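# Place a tray bottle upright into the crate's free slot

## Task

Take one bottle off the tray and set it standing upright in the single unoccupied slot of the crate. The crate and the tray must end up neither tilted nor shifted from where they were. The bottle has to stay in place on its own, not because a gripper is holding it. Anything the robot is touching at the end must not settle downward by more than roughly a fingernail's thickness once released. Nothing may be pushed or dropped off the table.

## Robot and tools

ROBOT. There are two FANUC CRX arms, left_arm and right_arm, each carrying a two-finger parallel gripper. Both are reported and commanded in one scene frame. Its origin is on the table surface midway between the arms, +z is up, +x points out across the table, and left_arm sits on the +y side. Bases: left_arm at (+0.048, +0.341, 0), right_arm at (+0.025, -0.311, 0). The names left and right do not match the sides of camera images.

GRIPPER GEOMETRY. In the gripper's own frame the fingers point along +z and close along x. end_effector_position is the midpoint between the pads, and the fingertips extend 17.5 mm past it. A flat block sticks out about 9 cm toward the gripper's -y side, so watch it near the crate walls. A pure rotation command pivots about the pad midpoint.

THE 20-NUMBER ROW. Every action uses rows of 20 numbers, always both arms, even if one is idle. Order: left x, y, z, qw, qx, qy, qz, left gripper position, force_limit, speed, then the same ten for the right arm. x, y, z are an absolute target for that gripper's end_effector_position in metres, in the scene frame. qw, qx, qy, qz are an absolute target orientation, w first, in the same frame. The three gripper numbers each lie in [-1, 1]. position: +1 is fully open (50 mm), about -0.65 makes the pads meet, and -1 means close until an object stops the fingers. force_limit maps -1, 0, +1 to about 20, 102, 185 N per pad, and the real grip can exceed that by up to about 17 %. speed maps -1, 0, +1 to 20, 85, 150 mm/s of gap change. A 0 is a real command, so to leave a gripper alone resend its previous three numbers. For an arm that should stay still, resend its last reported position and quaternion unchanged in every call, plus its gripper numbers. To keep an orientation steady, keep sending the same intended quaternion rather than copying the drifted one from a result.

LIMITS ON TARGETS. A call is refused, and nothing is sent, if any target lies more than 0.6 m from that arm's last reported position along any axis of its gripper. Each control step clips the commanded pose to within 70 mm and 16 degrees of the measured pose. If position and orientation conflict, position wins. Elbows never fully straighten, and reported hand positions get less accurate at long reach.

TOOLS.
execute_actions: actions is a list holding at most one item. An empty list just returns the state. {"rows": [...], "steps": n} runs up to 15 steps of 1/30 s, one row per step, repeating the last row. steps defaults to 15. {"steps": n} without rows waits up to 300 steps, counted from the previous result, so thinking time is included. The optional pictures flag turns the camera images on or off.
move: target is one 20-number row. Each gripper travels in a straight line toward its absolute target, and both arms finish together. The paths last between 0.5 and 10 s and are cut off at 10 s. speed is the top path speed in m/s, from 0.002 to 0.5, default 0.25, with rotation capped at twice that in rad/s. The finger numbers are applied when the move starts. Paths do not avoid obstacles or the other arm, and hands can lag, wander, or overshoot the speed near full reach.
wait: seconds from 0 to 10, and nothing new is commanded.
zoom_image: camera is one of cam_high, cam_low, cam_left_wrist, cam_right_wrist. region is [x0, y0, x1, y1] in image pixels from the top-left, at most 504 by 504. Image sizes: 672x504 for cam_high and cam_low, 616x616 for the wrists.
read_manual: returns only the licence texts.
finished_scene: give the current scene number.

RESULTS. The state line gives each gripper's position and quaternion. A Hand target line shows where the controller is now driving each hand. A move adds a move: line with an ending: done, off_target, moving, held, or fault. limits=paced means a sent pose was clipped. limits=held means a clearance check blocked some steps, after which the arm may jump faster than requested. The move result also gives each hand's distance from its target. A pose unreachable line and HELD marks mean the clearance check altered or blocked a command. After an action, an arm only continues to its last clipped pose, so check the result and send the remainder.
object_status: 0 moving, 1 stopped while opening, 2 stopped while closing (a real grasp), 3 reached the command or the pads met (usually empty). Grip with -1 and confirm a 2. Any new position number resets the status to 0 for a moment. Force and speed changes only take effect with a new position, differing by at least 0.01. To grip more gently, open first. The opening in mm is about (250 - position_measured) x 0.202. A grip made at force_limit -1 can fade away on a fixed, off-centre object.

HAZARDS. The arms are stiff. Aiming even slightly beyond a firm contact can trigger a fault, and faster approaches hit harder. A torque fault (load limits 139 N m for waist, shoulder and elbow, 34.8 N m for the wrist joints) or an outside force of 150 N freezes that arm for 10 s and drops the rest of the call. Holding loads heats the motors. MOTOR HOT is a warning, and OVER-TEMPERATURE FAULT brakes the arm. Keep the arms from colliding or pressing on each other. Occasional tugs on held parts or nudges to loose objects can happen. Avoid drops, slams, and knocking or tilting the crate or tray. Lower the bottle gently and let go only once it stands on its own.

CAMERAS. cam_high and cam_low are fixed. The two wrist cameras are fisheye and move with their hands. Calibration data is provided for each, accurate to a couple of degrees and millimetres.

Each tool is called by a JSON object that holds its "name" and its "arguments", one argument or row to a line.

## Session

{"name": "execute_actions", "arguments": {
  "actions": []
}}

Scene clock: 0.00 s of 5100.00 s.
left_arm: end_effector_position=(+0.2428, +0.3441, +0.2788) position_measured=3 object_status=3 end_effector_quat_wxyz=(+0.027, -0.395, +0.918, -0.037) | right_arm: end_effector_position=(+0.3270, -0.0855, +0.3096) position_measured=3 object_status=3 end_effector_quat_wxyz=(-0.398, +0.811, -0.428, -0.022)
Joint positions: left_arm=[ 1.096 -0.878 -0.535  0.096 -1.93   1.196] | right_arm=[ 0.765 -0.793 -0.584 -0.355 -1.034  3.083]
Joint velocities: left_arm=[ 0.001 -0.     0.    -0.     0.001 -0.001] | right_arm=[ 0.001 -0.     0.    -0.001  0.    -0.001]
Hand target (left_arm): +0.243, +0.344, +0.279; +0.027, -0.395, +0.918, -0.037
Hand target (right_arm): +0.327, -0.086, +0.310; -0.398, +0.811, -0.428, -0.022

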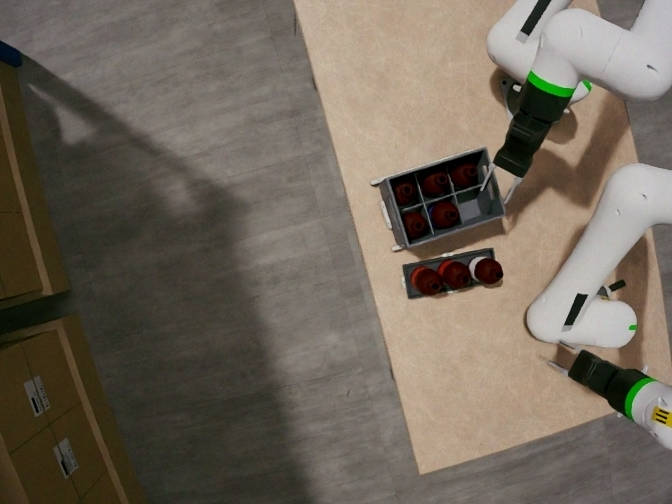

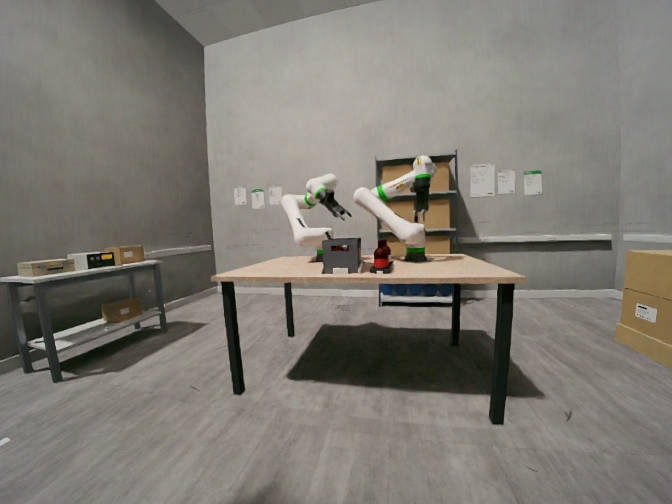

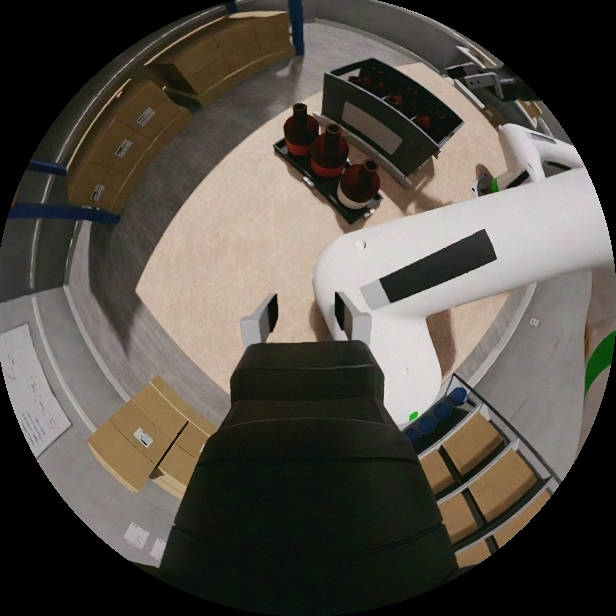

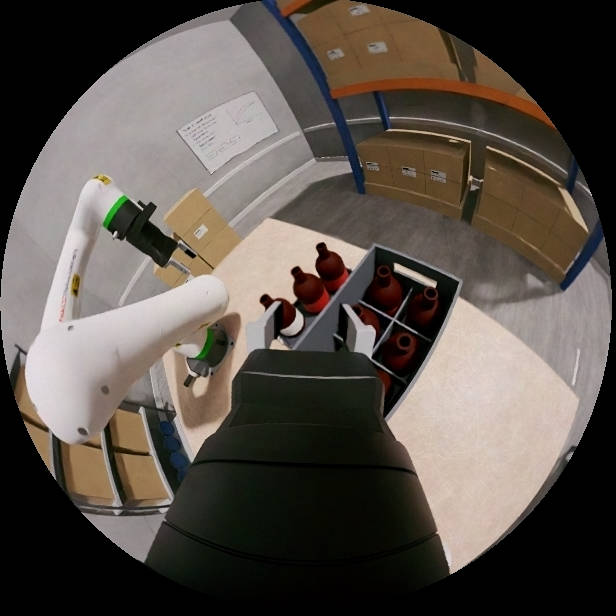

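{"name": "zoom_image", "arguments": {
  "camera": "cam_high",
  "region": [360, 130, 540, 310]
}}

{"name": "zoom_image", "arguments": {
  "camera": "cam_low",
  "region": [300, 200, 420, 290]
}}

Region (360, 130, 540, 310) of cam_high's 672x504 image, scaled by 2.800, with more detail than that image has.

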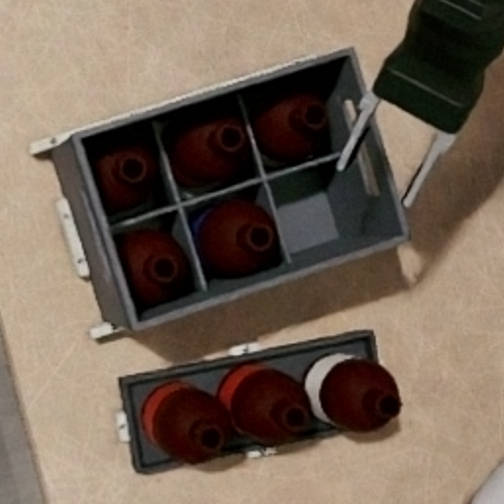

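Region (300, 200, 420, 290) of cam_low's 672x504 image, scaled by 4.200, with more detail than that image has; it fills the top 378 rows of this view, and the rest is white.

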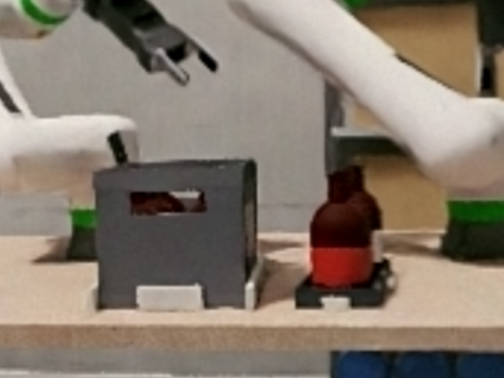

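{"name": "move", "arguments": {
  "target": [0.36,0.44,0.29,0.027,-0.395,0.918,-0.037,1,0,0, 0.382,0.108,0.27,0,1,0,0,1,0,0],
  "speed": 0.3
}}

Scene clock: 117.40 s of 5100.00 s.
left_arm: end_effector_position=(+0.3594, +0.4402, +0.2906) position_measured=3 object_status=3 end_effector_quat_wxyz=(+0.027, -0.395, +0.918, -0.037) | right_arm: end_effector_position=(+0.3814, +0.1078, +0.2698) position_measured=3 object_status=3 end_effector_quat_wxyz=(+0.000, +1.000, -0.000, -0.000)
Joint positions: left_arm=[ 0.784 -0.398 -0.304  0.091 -1.652  1.484] | right_arm=[ 1.127  0.208  0.235  0.    -1.598  3.629]
Joint velocities: left_arm=[-0.001  0.     0.    -0.    -0.001  0.   ] | right_arm=[-0.     0.003  0.003 -0.001 -0.002  0.001]
Hand target (left_arm): +0.359, +0.440, +0.291; +0.027, -0.395, +0.918, -0.037
Hand target (right_arm): +0.381, +0.108, +0.270; +0.000, +1.000, -0.000, -0.000
Off the commanded pose (left_arm): 0.001 m, 0 deg.
Off the commanded pose (right_arm): 0.001 m, 0 deg.
After step 90, 111.87 s passed at rest.
move: done
camera_calibration (this result's frames):
cam_left_wrist: T_world_to_cam=[[-0.711035, -0.703072, -0.0108652, 0.56704], [-0.69034, 0.695055, 0.20082, -0.113404], [-0.133639, 0.150291, -0.979568, 0.425163], [0, 0, 0, 1]] pos_world=[0.381717, 0.413594, 0.445411]
cam_right_wrist: T_world_to_cam=[[0.999494, 0.0139793, -0.0285861, -0.366726], [0.0202268, -0.972603, 0.23159, 0.0475448], [-0.0245654, -0.232051, -0.972393, 0.44848], [0, 0, 0, 1]] pos_world=[0.376596, 0.155439, 0.414604]

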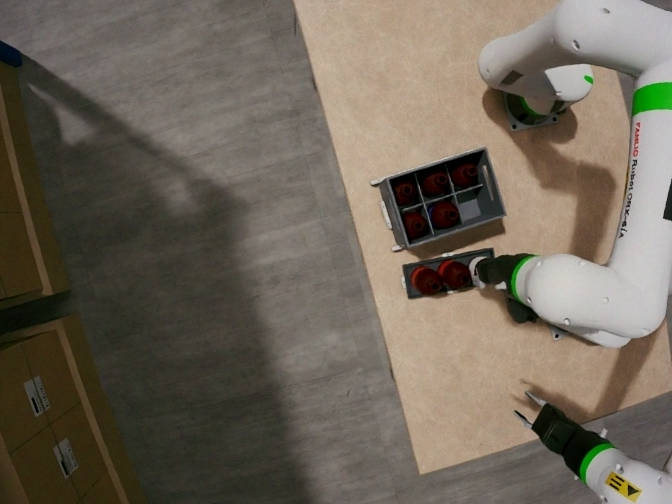

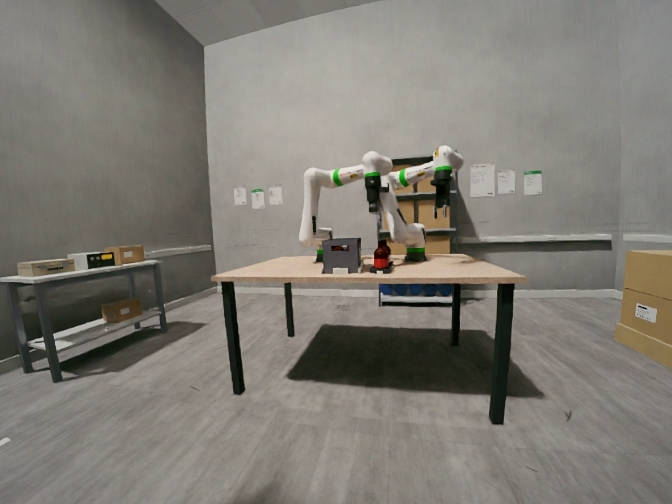

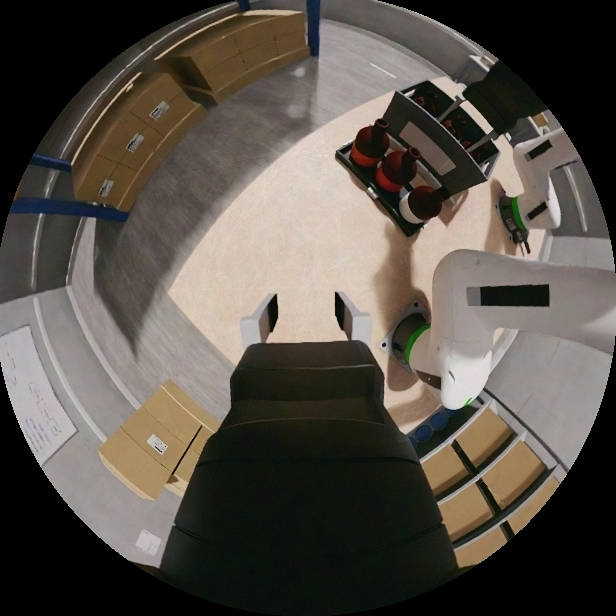

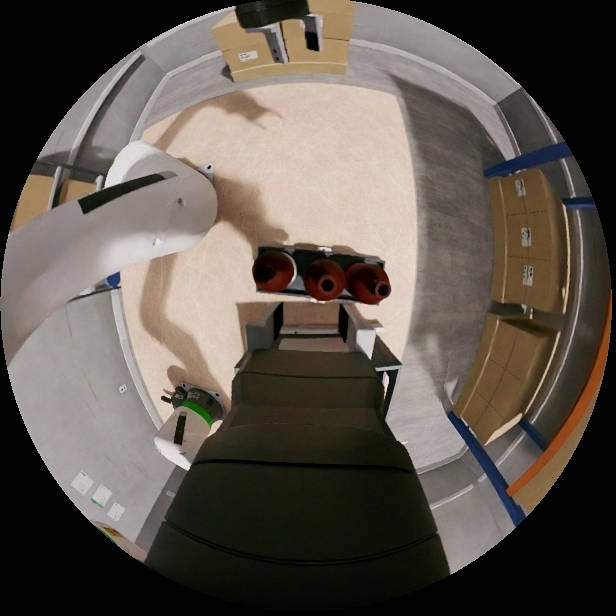

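{"name": "zoom_image", "arguments": {
  "camera": "cam_right_wrist",
  "region": [230, 220, 410, 400]
}}

{"name": "zoom_image", "arguments": {
  "camera": "cam_low",
  "region": [310, 180, 430, 290]
}}

Region (230, 220, 410, 400) of cam_right_wrist's 616x616 image, scaled by 2.800, with more detail than that image has.

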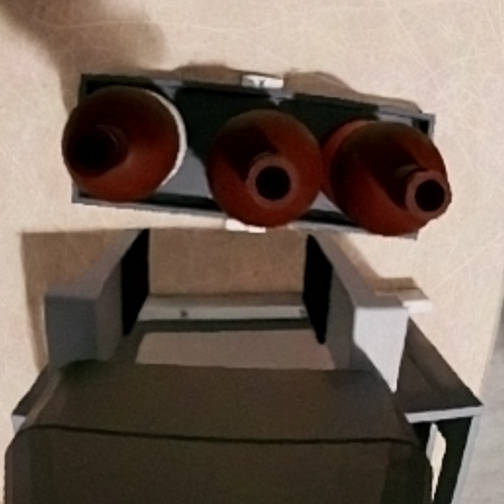

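Region (310, 180, 430, 290) of cam_low's 672x504 image, scaled by 4.200, with more detail than that image has; it fills the top 462 rows of this view, and the rest is white.

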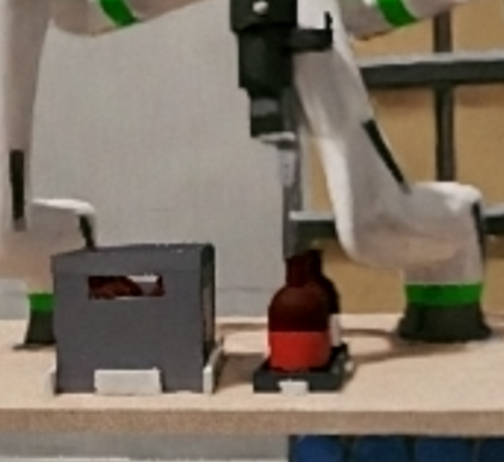

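{"name": "move", "arguments": {
  "target": [0.3594,0.4402,0.2906,0.027,-0.395,0.918,-0.037,1,0,0, 0.404,0.123,0.192,0,1,0,0,1,0,0],
  "speed": 0.2
}}

{"name": "zoom_image", "arguments": {
  "camera": "cam_right_wrist",
  "region": [240, 240, 380, 380]
}}

{"name": "zoom_image", "arguments": {
  "camera": "cam_low",
  "region": [330, 200, 430, 290]
}}

Scene clock: 134.63 s of 5100.00 s.
left_arm: end_effector_position=(+0.3594, +0.4402, +0.2906) position_measured=3 object_status=3 end_effector_quat_wxyz=(+0.027, -0.395, +0.918, -0.037) | right_arm: end_effector_position=(+0.4039, +0.1229, +0.1920) position_measured=3 object_status=3 end_effector_quat_wxyz=(-0.000, +1.000, -0.000, -0.000)
Joint positions: left_arm=[ 0.783 -0.398 -0.304  0.091 -1.652  1.484] | right_arm=[ 1.104  0.286  0.15  -0.    -1.435  3.653]
Joint velocities: left_arm=[ 0.    -0.     0.001 -0.    -0.    -0.001] | right_arm=[ 0.     0.001 -0.001  0.001  0.001  0.001]
Hand target (left_arm): +0.359, +0.440, +0.291; +0.027, -0.395, +0.918, -0.037
Hand target (right_arm): +0.404, +0.123, +0.192; -0.000, +1.000, -0.000, -0.000
Off the commanded pose (left_arm): 0.000 m, 0 deg.
Off the commanded pose (right_arm): 0.000 m, 0 deg.
After step 90, 13.43 s passed at rest.
move: done
camera_calibration (this result's frames):
cam_left_wrist: T_world_to_cam=[[-0.711155, -0.70295, -0.0109791, 0.56708], [-0.690213, 0.69513, 0.200999, -0.113504], [-0.13366, 0.150519, -0.97953, 0.425065], [0, 0, 0, 1]] pos_world=[0.381754, 0.413549, 0.445404]
cam_right_wrist: T_world_to_cam=[[0.999495, 0.0142403, -0.0284117, -0.391688], [0.0204277, -0.972719, 0.231085, 0.0798645], [-0.0243459, -0.231549, -0.972519, 0.376803], [0, 0, 0, 1]] pos_world=[0.399033, 0.170512, 0.336864]

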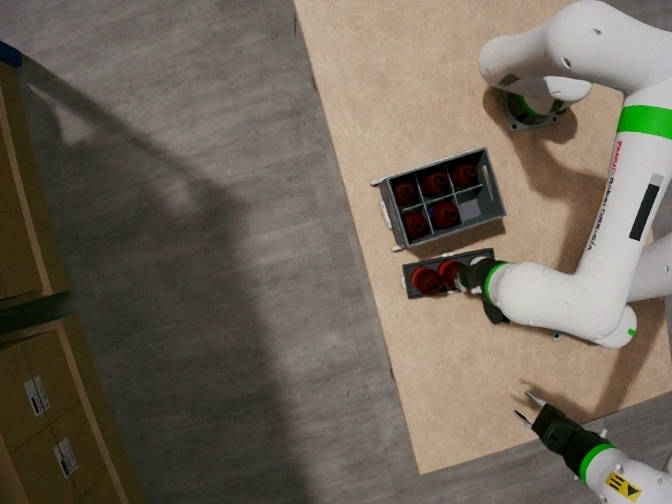

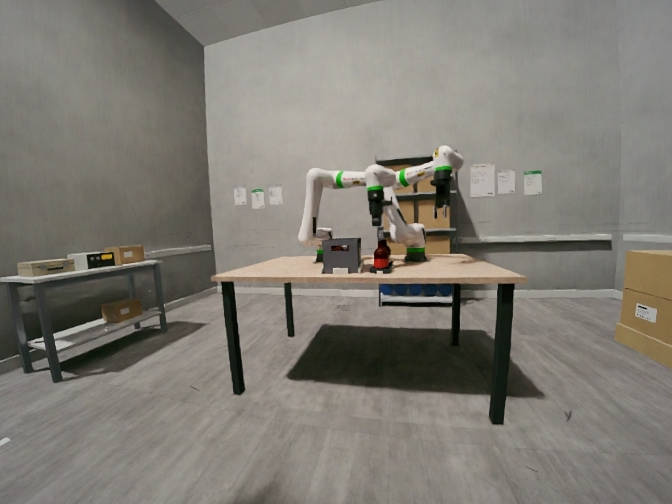

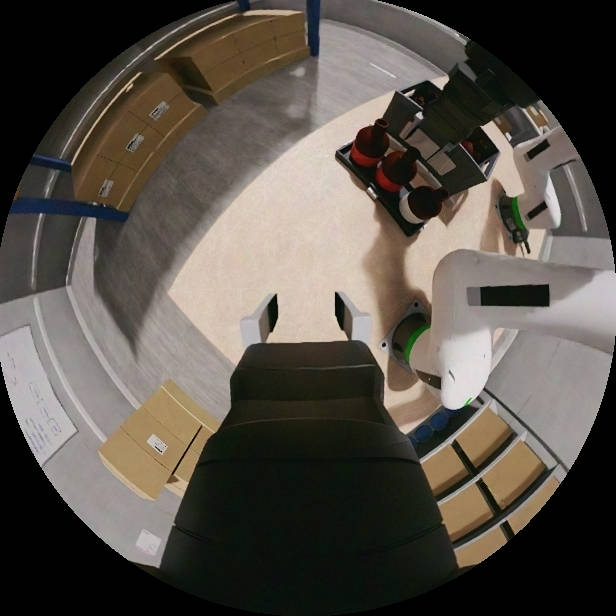

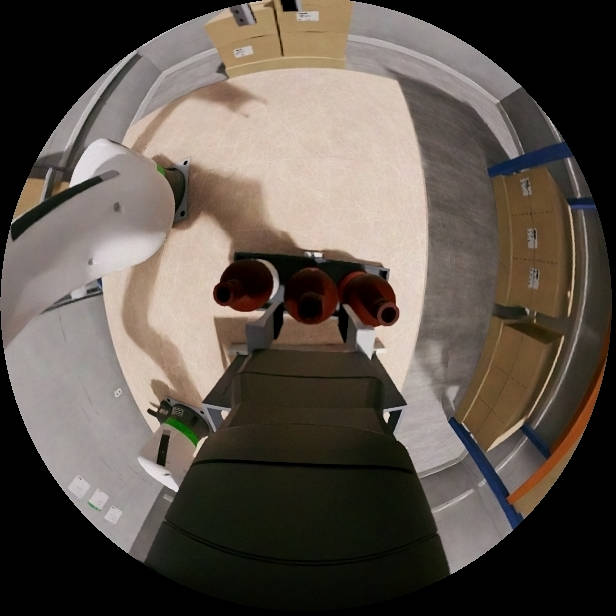

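Region (240, 240, 380, 380) of cam_right_wrist's 616x616 image, scaled by 3.600, with more detail than that image has.

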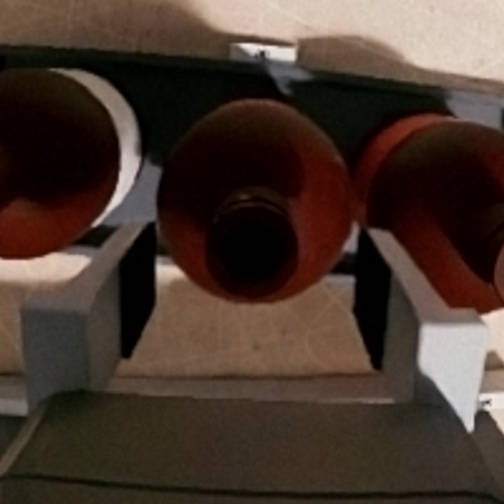

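Region (330, 200, 430, 290) of cam_low's 672x504 image, scaled by 5.040, with more detail than that image has; it fills the top 454 rows of this view, and the rest is white.

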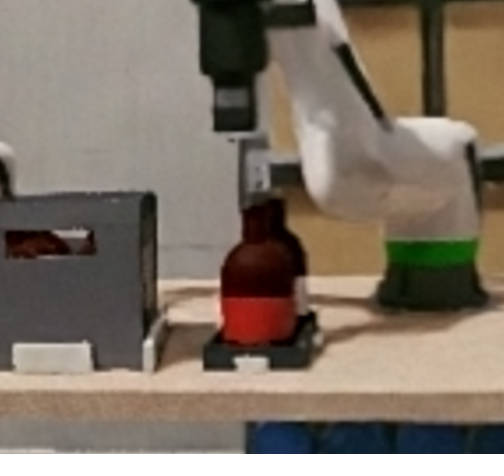

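{"name": "move", "arguments": {
  "target": [0.3594,0.4402,0.2906,0.027,-0.395,0.918,-0.037,1,0,0, 0.403,0.126,0.147,0,1,0,0,1,0,0],
  "speed": 0.1
}}

{"name": "execute_actions", "arguments": {
  "actions": [
    {"rows": [[0.3594,0.4402,0.2906,0.027,-0.395,0.918,-0.037,1,0,0, 0.403,0.126,0.147,0,1,0,0,-1,-0.2,0]], "steps": 15}
  ]
}}

Scene clock: 148.67 s of 5100.00 s.
left_arm: end_effector_position=(+0.3594, +0.4402, +0.2906) position_measured=3 object_status=3 end_effector_quat_wxyz=(+0.027, -0.395, +0.918, -0.037) | right_arm: end_effector_position=(+0.4029, +0.1259, +0.1470) position_measured=3 object_status=3 end_effector_quat_wxyz=(-0.000, +1.000, -0.000, -0.000)
Joint positions: left_arm=[ 0.783 -0.398 -0.304  0.091 -1.652  1.484] | right_arm=[ 1.108  0.31   0.075 -0.    -1.335  3.649]
Joint velocities: left_arm=[ 0.  0. -0.  0. -0. -0.] | right_arm=[ 0.     0.001 -0.001  0.001  0.002  0.   ]
Hand target (left_arm): +0.359, +0.440, +0.291; +0.027, -0.395, +0.918, -0.037
Hand target (right_arm): +0.403, +0.126, +0.147; +0.000, +1.000, -0.000, +0.000
Off the commanded pose (left_arm): 0.000 m, 0 deg.
Off the commanded pose (right_arm): 0.000 m, 0 deg.
After step 90, 10.23 s passed at rest.
move: done
camera_calibration (this result's frames):
cam_left_wrist: T_world_to_cam=[[-0.711155, -0.702949, -0.0109799, 0.567081], [-0.690213, 0.69513, 0.200999, -0.113504], [-0.13366, 0.15052, -0.97953, 0.425064], [0, 0, 0, 1]] pos_world=[0.381754, 0.413548, 0.445404]
cam_right_wrist: T_world_to_cam=[[0.999494, 0.0142389, -0.028439, -0.392061], [0.0204338, -0.972707, 0.231134, 0.0931987], [-0.0243718, -0.231598, -0.972506, 0.333745], [0, 0, 0, 1]] pos_world=[0.398093, 0.173532, 0.291878]

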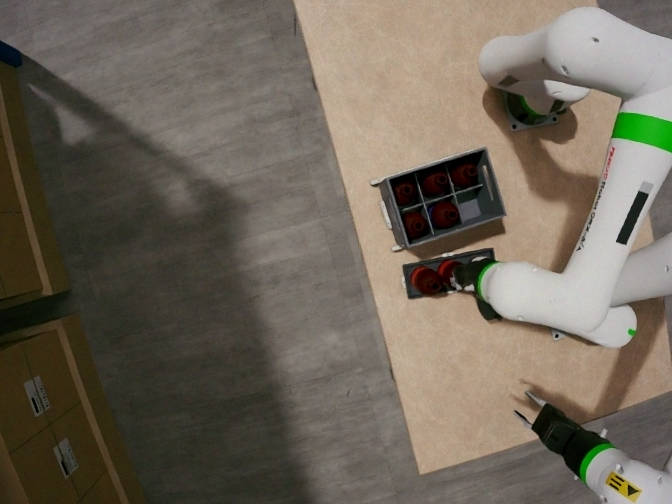

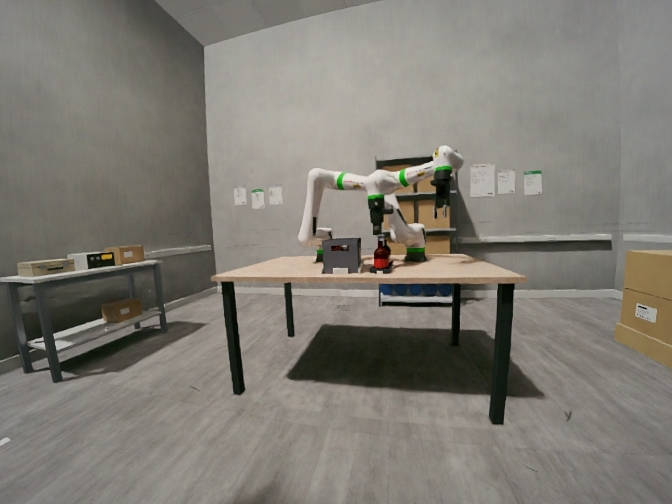

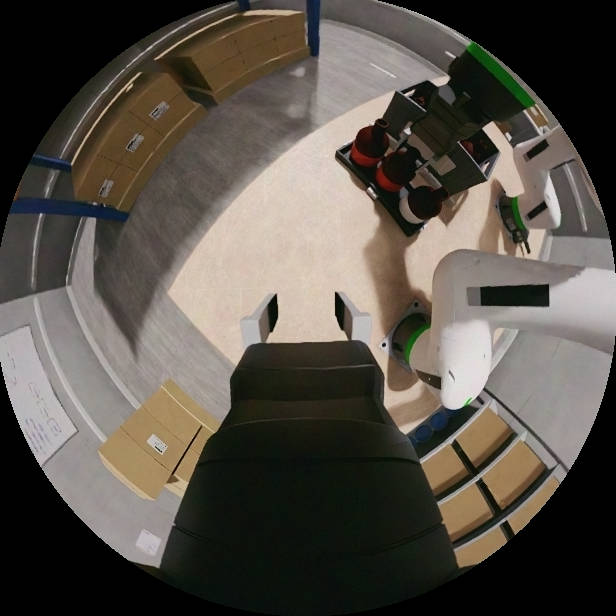

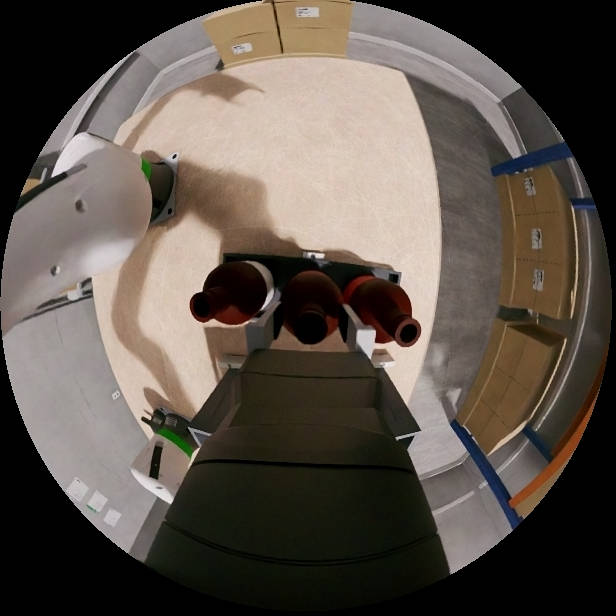

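Scene clock: 149.17 s of 5100.00 s.
left_arm: end_effector_position=(+0.3594, +0.4402, +0.2906) position_measured=3 object_status=3 end_effector_quat_wxyz=(+0.027, -0.395, +0.918, -0.037) | right_arm: end_effector_position=(+0.4030, +0.1260, +0.1470) position_measured=128 object_status=0 end_effector_quat_wxyz=(-0.000, +1.000, -0.000, -0.000)
Joint positions: left_arm=[ 0.783 -0.398 -0.304  0.091 -1.652  1.484] | right_arm=[ 1.108  0.31   0.075 -0.    -1.335  3.649]
Joint velocities: left_arm=[ 0.    -0.     0.     0.     0.001 -0.001] | right_arm=[ 0.001 -0.    -0.    -0.    -0.    -0.   ]
Hand target (left_arm): +0.359, +0.440, +0.291; +0.027, -0.395, +0.918, -0.037
Hand target (right_arm): +0.403, +0.126, +0.147; -0.000, +1.000, -0.000, +0.000
Off the commanded pose (left_arm): 0.000 m, 0 deg.
Off the commanded pose (right_arm): 0.000 m, 0 deg.
Steps of this call (steps 1 to 15: all 15 steps of this action). Readings (end_effector_position | what the end effector reports):
1: left_arm (+0.3594, +0.4402, +0.2906) | right_arm (+0.4029, +0.1259, +0.1470) | left_arm position_measured=3 object_status=3 | right_arm position_measured=14 object_status=0
2: left_arm (+0.3594, +0.4402, +0.2906) | right_arm (+0.4029, +0.1259, +0.1469) | left_arm position_measured=3 object_status=3 | right_arm position_measured=28 object_status=0
4: left_arm (+0.3594, +0.4402, +0.2906) | right_arm (+0.4029, +0.1259, +0.1469) | left_arm position_measured=3 object_status=3 | right_arm position_measured=56 object_status=0
8: left_arm (+0.3594, +0.4402, +0.2906) | right_arm (+0.4029, +0.1260, +0.1469) | left_arm position_measured=3 object_status=3 | right_arm position_measured=112 object_status=0
15: the state above
camera_calibration (this result's frames):
cam_left_wrist: T_world_to_cam=[[-0.711156, -0.702949, -0.0109799, 0.56708], [-0.690212, 0.695131, 0.200999, -0.113504], [-0.13366, 0.15052, -0.97953, 0.425064], [0, 0, 0, 1]] pos_world=[0.381754, 0.413548, 0.445404]
cam_right_wrist: T_world_to_cam=[[0.999493, 0.0142379, -0.0284659, -0.392107], [0.0204403, -0.972696, 0.231179, 0.0932855], [-0.0243972, -0.231644, -0.972495, 0.333714], [0, 0, 0, 1]] pos_world=[0.398143, 0.173624, 0.291807]

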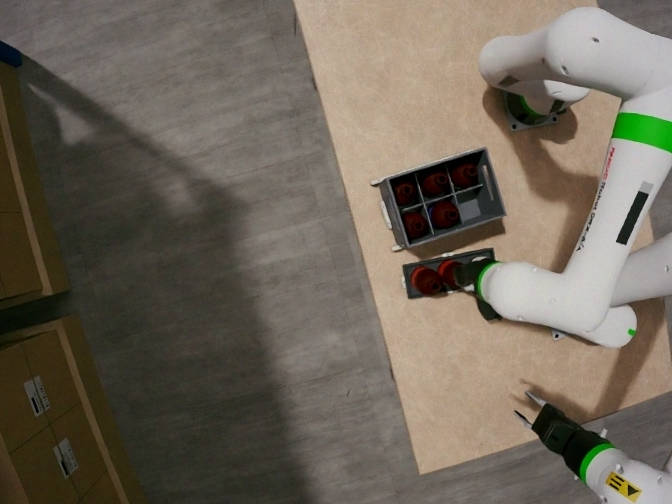

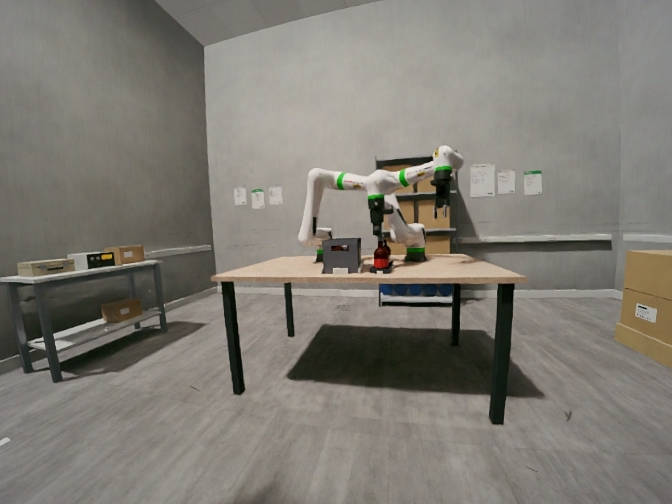

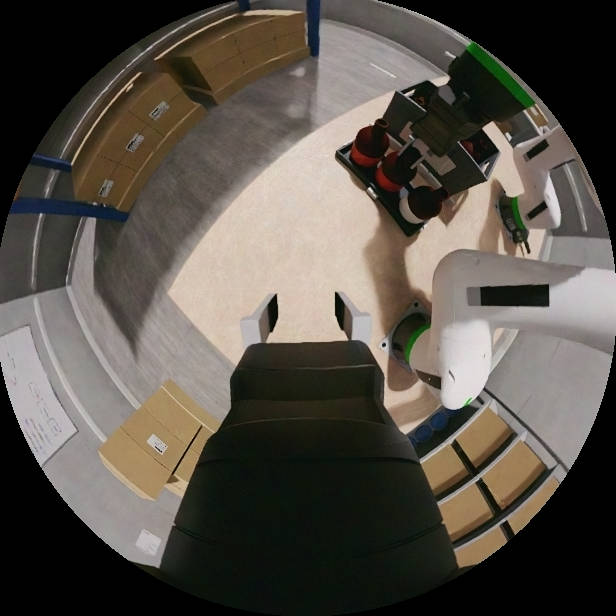

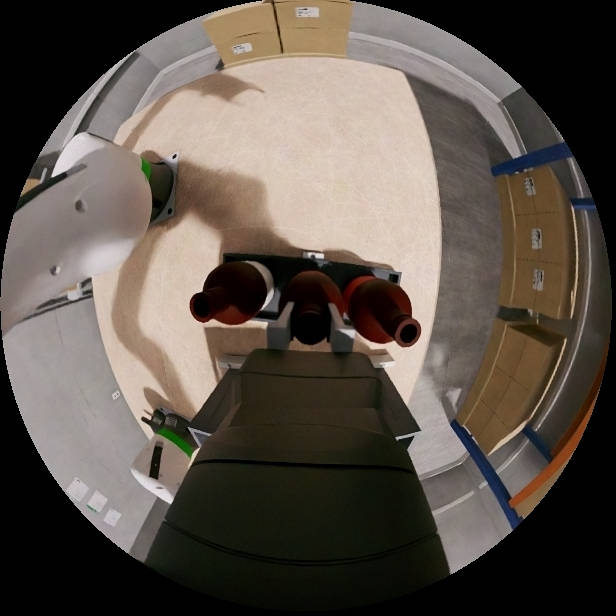

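{"name": "move", "arguments": {
  "target": [0.3594,0.4402,0.2906,0.027,-0.395,0.918,-0.037,1,0,0, 0.403,0.126,0.345,0,1,0,0,-1,-0.2,0],
  "speed": 0.2
}}

{"name": "move", "arguments": {
  "target": [0.3594,0.4402,0.2906,0.027,-0.395,0.918,-0.037,1,0,0, 0.305,-0.045,0.345,0,1,0,0,-1,-0.2,0],
  "speed": 0.2
}}

{"name": "zoom_image", "arguments": {
  "camera": "cam_right_wrist",
  "region": [220, 200, 420, 400]
}}

{"name": "zoom_image", "arguments": {
  "camera": "cam_low",
  "region": [300, 170, 420, 290]
}}

Scene clock: 160.83 s of 5100.00 s.
left_arm: end_effector_position=(+0.3594, +0.4402, +0.2906) position_measured=3 object_status=3 end_effector_quat_wxyz=(+0.027, -0.395, +0.918, -0.037) | right_arm: end_effector_position=(+0.4032, +0.1264, +0.3449) position_measured=128 object_status=2 end_effector_quat_wxyz=(+0.000, +1.000, +0.000, +0.000)
Joint positions: left_arm=[ 0.783 -0.398 -0.304  0.091 -1.652  1.484] | right_arm=[ 1.108  0.31   0.538  0.    -1.799  3.649]
Joint velocities: left_arm=[-0.     0.002 -0.    -0.     0.001  0.001] | right_arm=[ 0.     0.001  0.003 -0.001 -0.002  0.   ]
Hand target (left_arm): +0.359, +0.440, +0.291; +0.027, -0.395, +0.918, -0.037
Hand target (right_arm): +0.403, +0.126, +0.345; -0.000, +1.000, +0.000, +0.000
Off the commanded pose (left_arm): 0.000 m, 0 deg.
Off the commanded pose (right_arm): 0.000 m, 0 deg.
After step 90, 7.23 s passed at rest.
move: done
camera_calibration (this result's frames):
cam_left_wrist: T_world_to_cam=[[-0.711155, -0.702949, -0.010994, 0.567083], [-0.690214, 0.695128, 0.201001, -0.113503], [-0.133651, 0.150531, -0.979529, 0.42506], [0, 0, 0, 1]] pos_world=[0.381752, 0.413545, 0.445407]
cam_right_wrist: T_world_to_cam=[[0.999493, 0.0145613, -0.028311, -0.386813], [0.0207227, -0.972656, 0.231326, 0.0476854], [-0.0241685, -0.231795, -0.972464, 0.526255], [0, 0, 0, 1]] pos_world=[0.398347, 0.173997, 0.489782]

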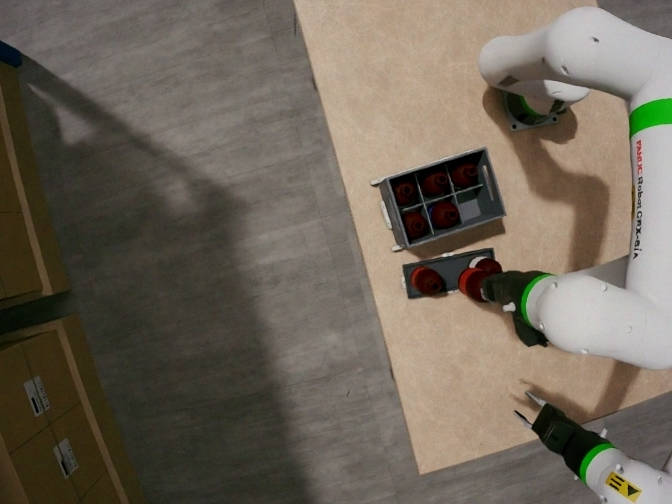

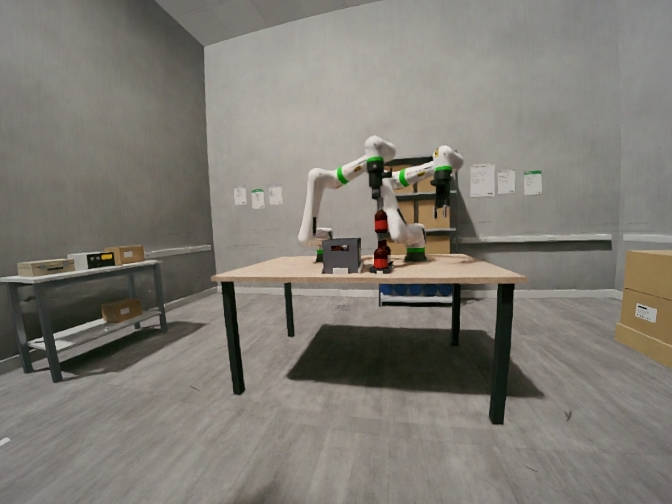

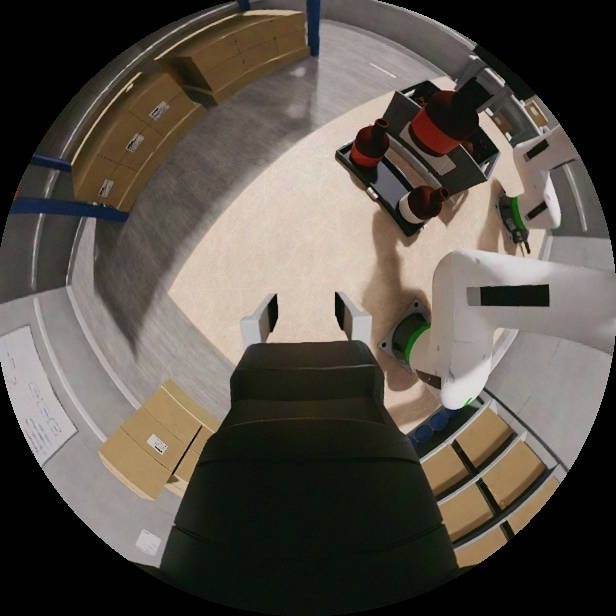

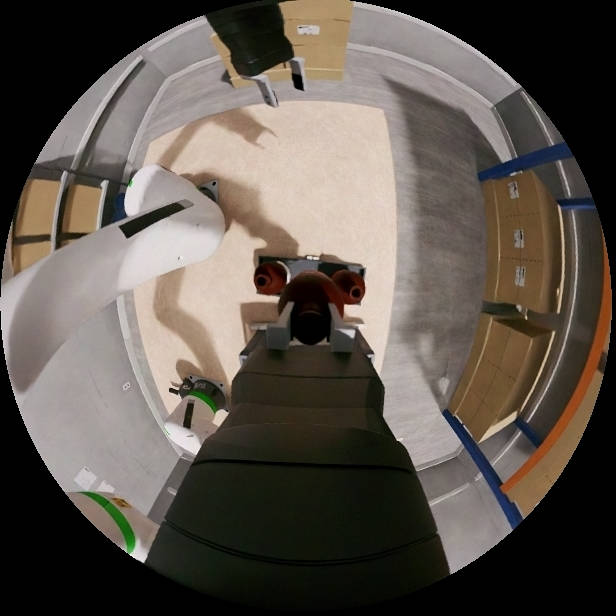

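Scene clock: 162.27 s of 5100.00 s.
left_arm: end_effector_position=(+0.3594, +0.4402, +0.2906) position_measured=3 object_status=3 end_effector_quat_wxyz=(+0.027, -0.395, +0.918, -0.037) | right_arm: end_effector_position=(+0.3055, -0.0452, +0.3455) position_measured=128 object_status=2 end_effector_quat_wxyz=(+0.000, +1.000, -0.000, -0.000)
Joint positions: left_arm=[ 0.783 -0.398 -0.304  0.091 -1.652  1.484] | right_arm=[ 1.114 -0.186  0.014 -0.    -1.771  3.643]
Joint velocities: left_arm=[-0.     0.001  0.     0.    -0.001  0.   ] | right_arm=[-0.001 -0.002 -0.001  0.001 -0.     0.   ]
Hand target (left_arm): +0.359, +0.440, +0.291; +0.027, -0.395, +0.918, -0.037
Hand target (right_arm): +0.305, -0.045, +0.346; +0.000, +1.000, -0.000, +0.000
Off the commanded pose (left_arm): 0.000 m, 0 deg.
Off the commanded pose (right_arm): 0.001 m, 0 deg.
move: done
camera_calibration (this result's frames):
cam_left_wrist: T_world_to_cam=[[-0.711155, -0.702949, -0.010994, 0.567083], [-0.690214, 0.695128, 0.201001, -0.113504], [-0.133651, 0.150531, -0.979529, 0.42506], [0, 0, 0, 1]] pos_world=[0.381752, 0.413545, 0.445407]
cam_right_wrist: T_world_to_cam=[[0.999494, 0.014317, -0.0284017, -0.286599], [0.0205041, -0.972678, 0.231251, -0.11722], [-0.0243149, -0.231716, -0.97248, 0.484736], [0, 0, 0, 1]] pos_world=[0.300644, 0.00240769, 0.490364]

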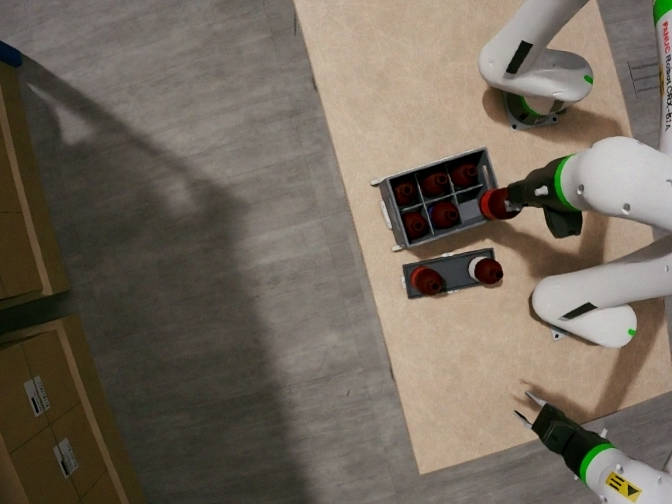

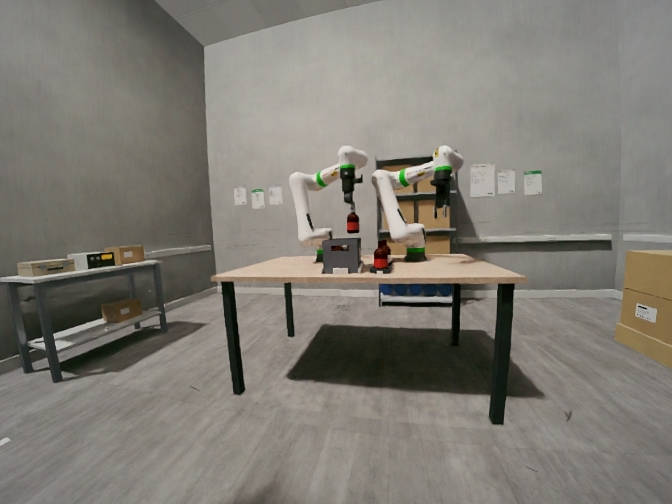

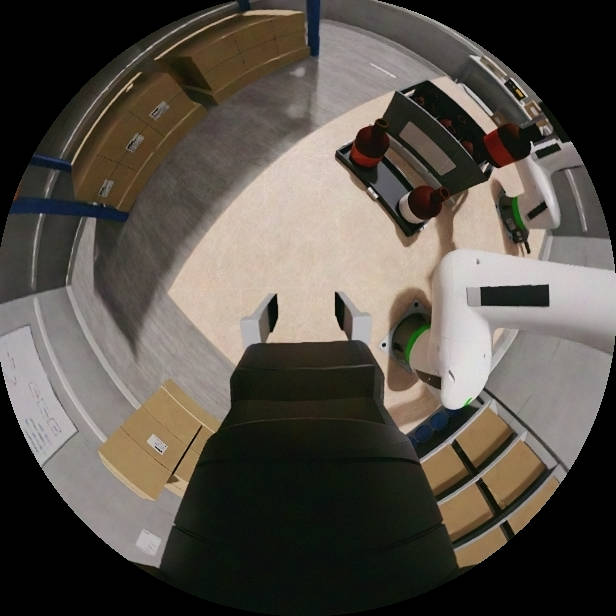

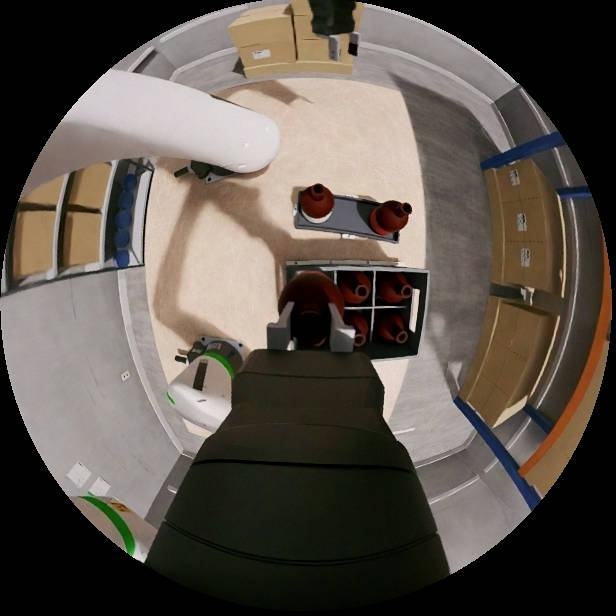

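Region (220, 200, 420, 400) of cam_right_wrist's 616x616 image, scaled by 2.520, with more detail than that image has.

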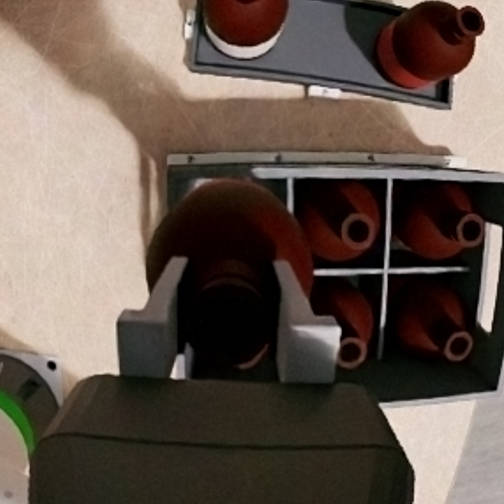

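Region (300, 170, 420, 290) of cam_low's 672x504 image, scaled by 4.200, with more detail than that image has.

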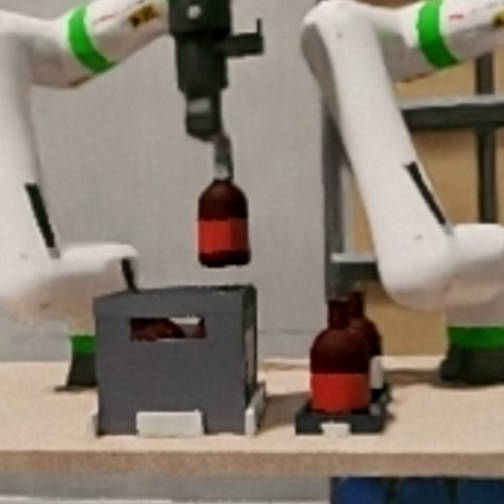

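{"name": "zoom_image", "arguments": {
  "camera": "cam_right_wrist",
  "region": [270, 245, 360, 335]
}}

{"name": "zoom_image", "arguments": {
  "camera": "cam_high",
  "region": [420, 140, 540, 260]
}}

Region (270, 245, 360, 335) of cam_right_wrist's 616x616 image, scaled by 5.600, with more detail than that image has.

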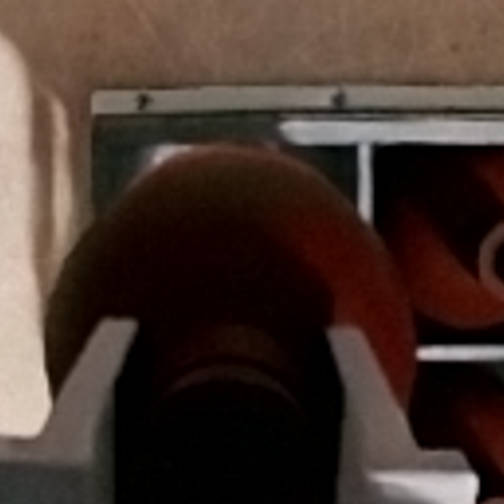

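Region (420, 140, 540, 260) of cam_high's 672x504 image, scaled by 4.200, with more detail than that image has.

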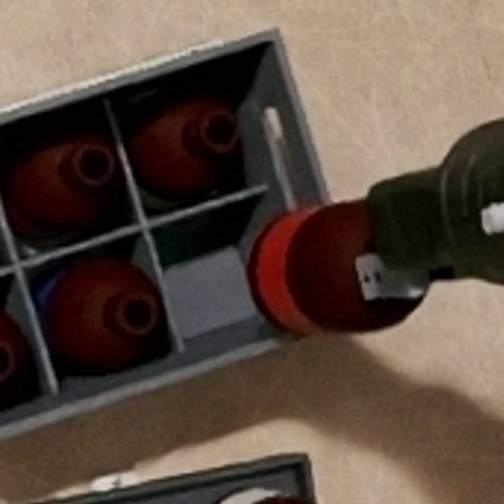

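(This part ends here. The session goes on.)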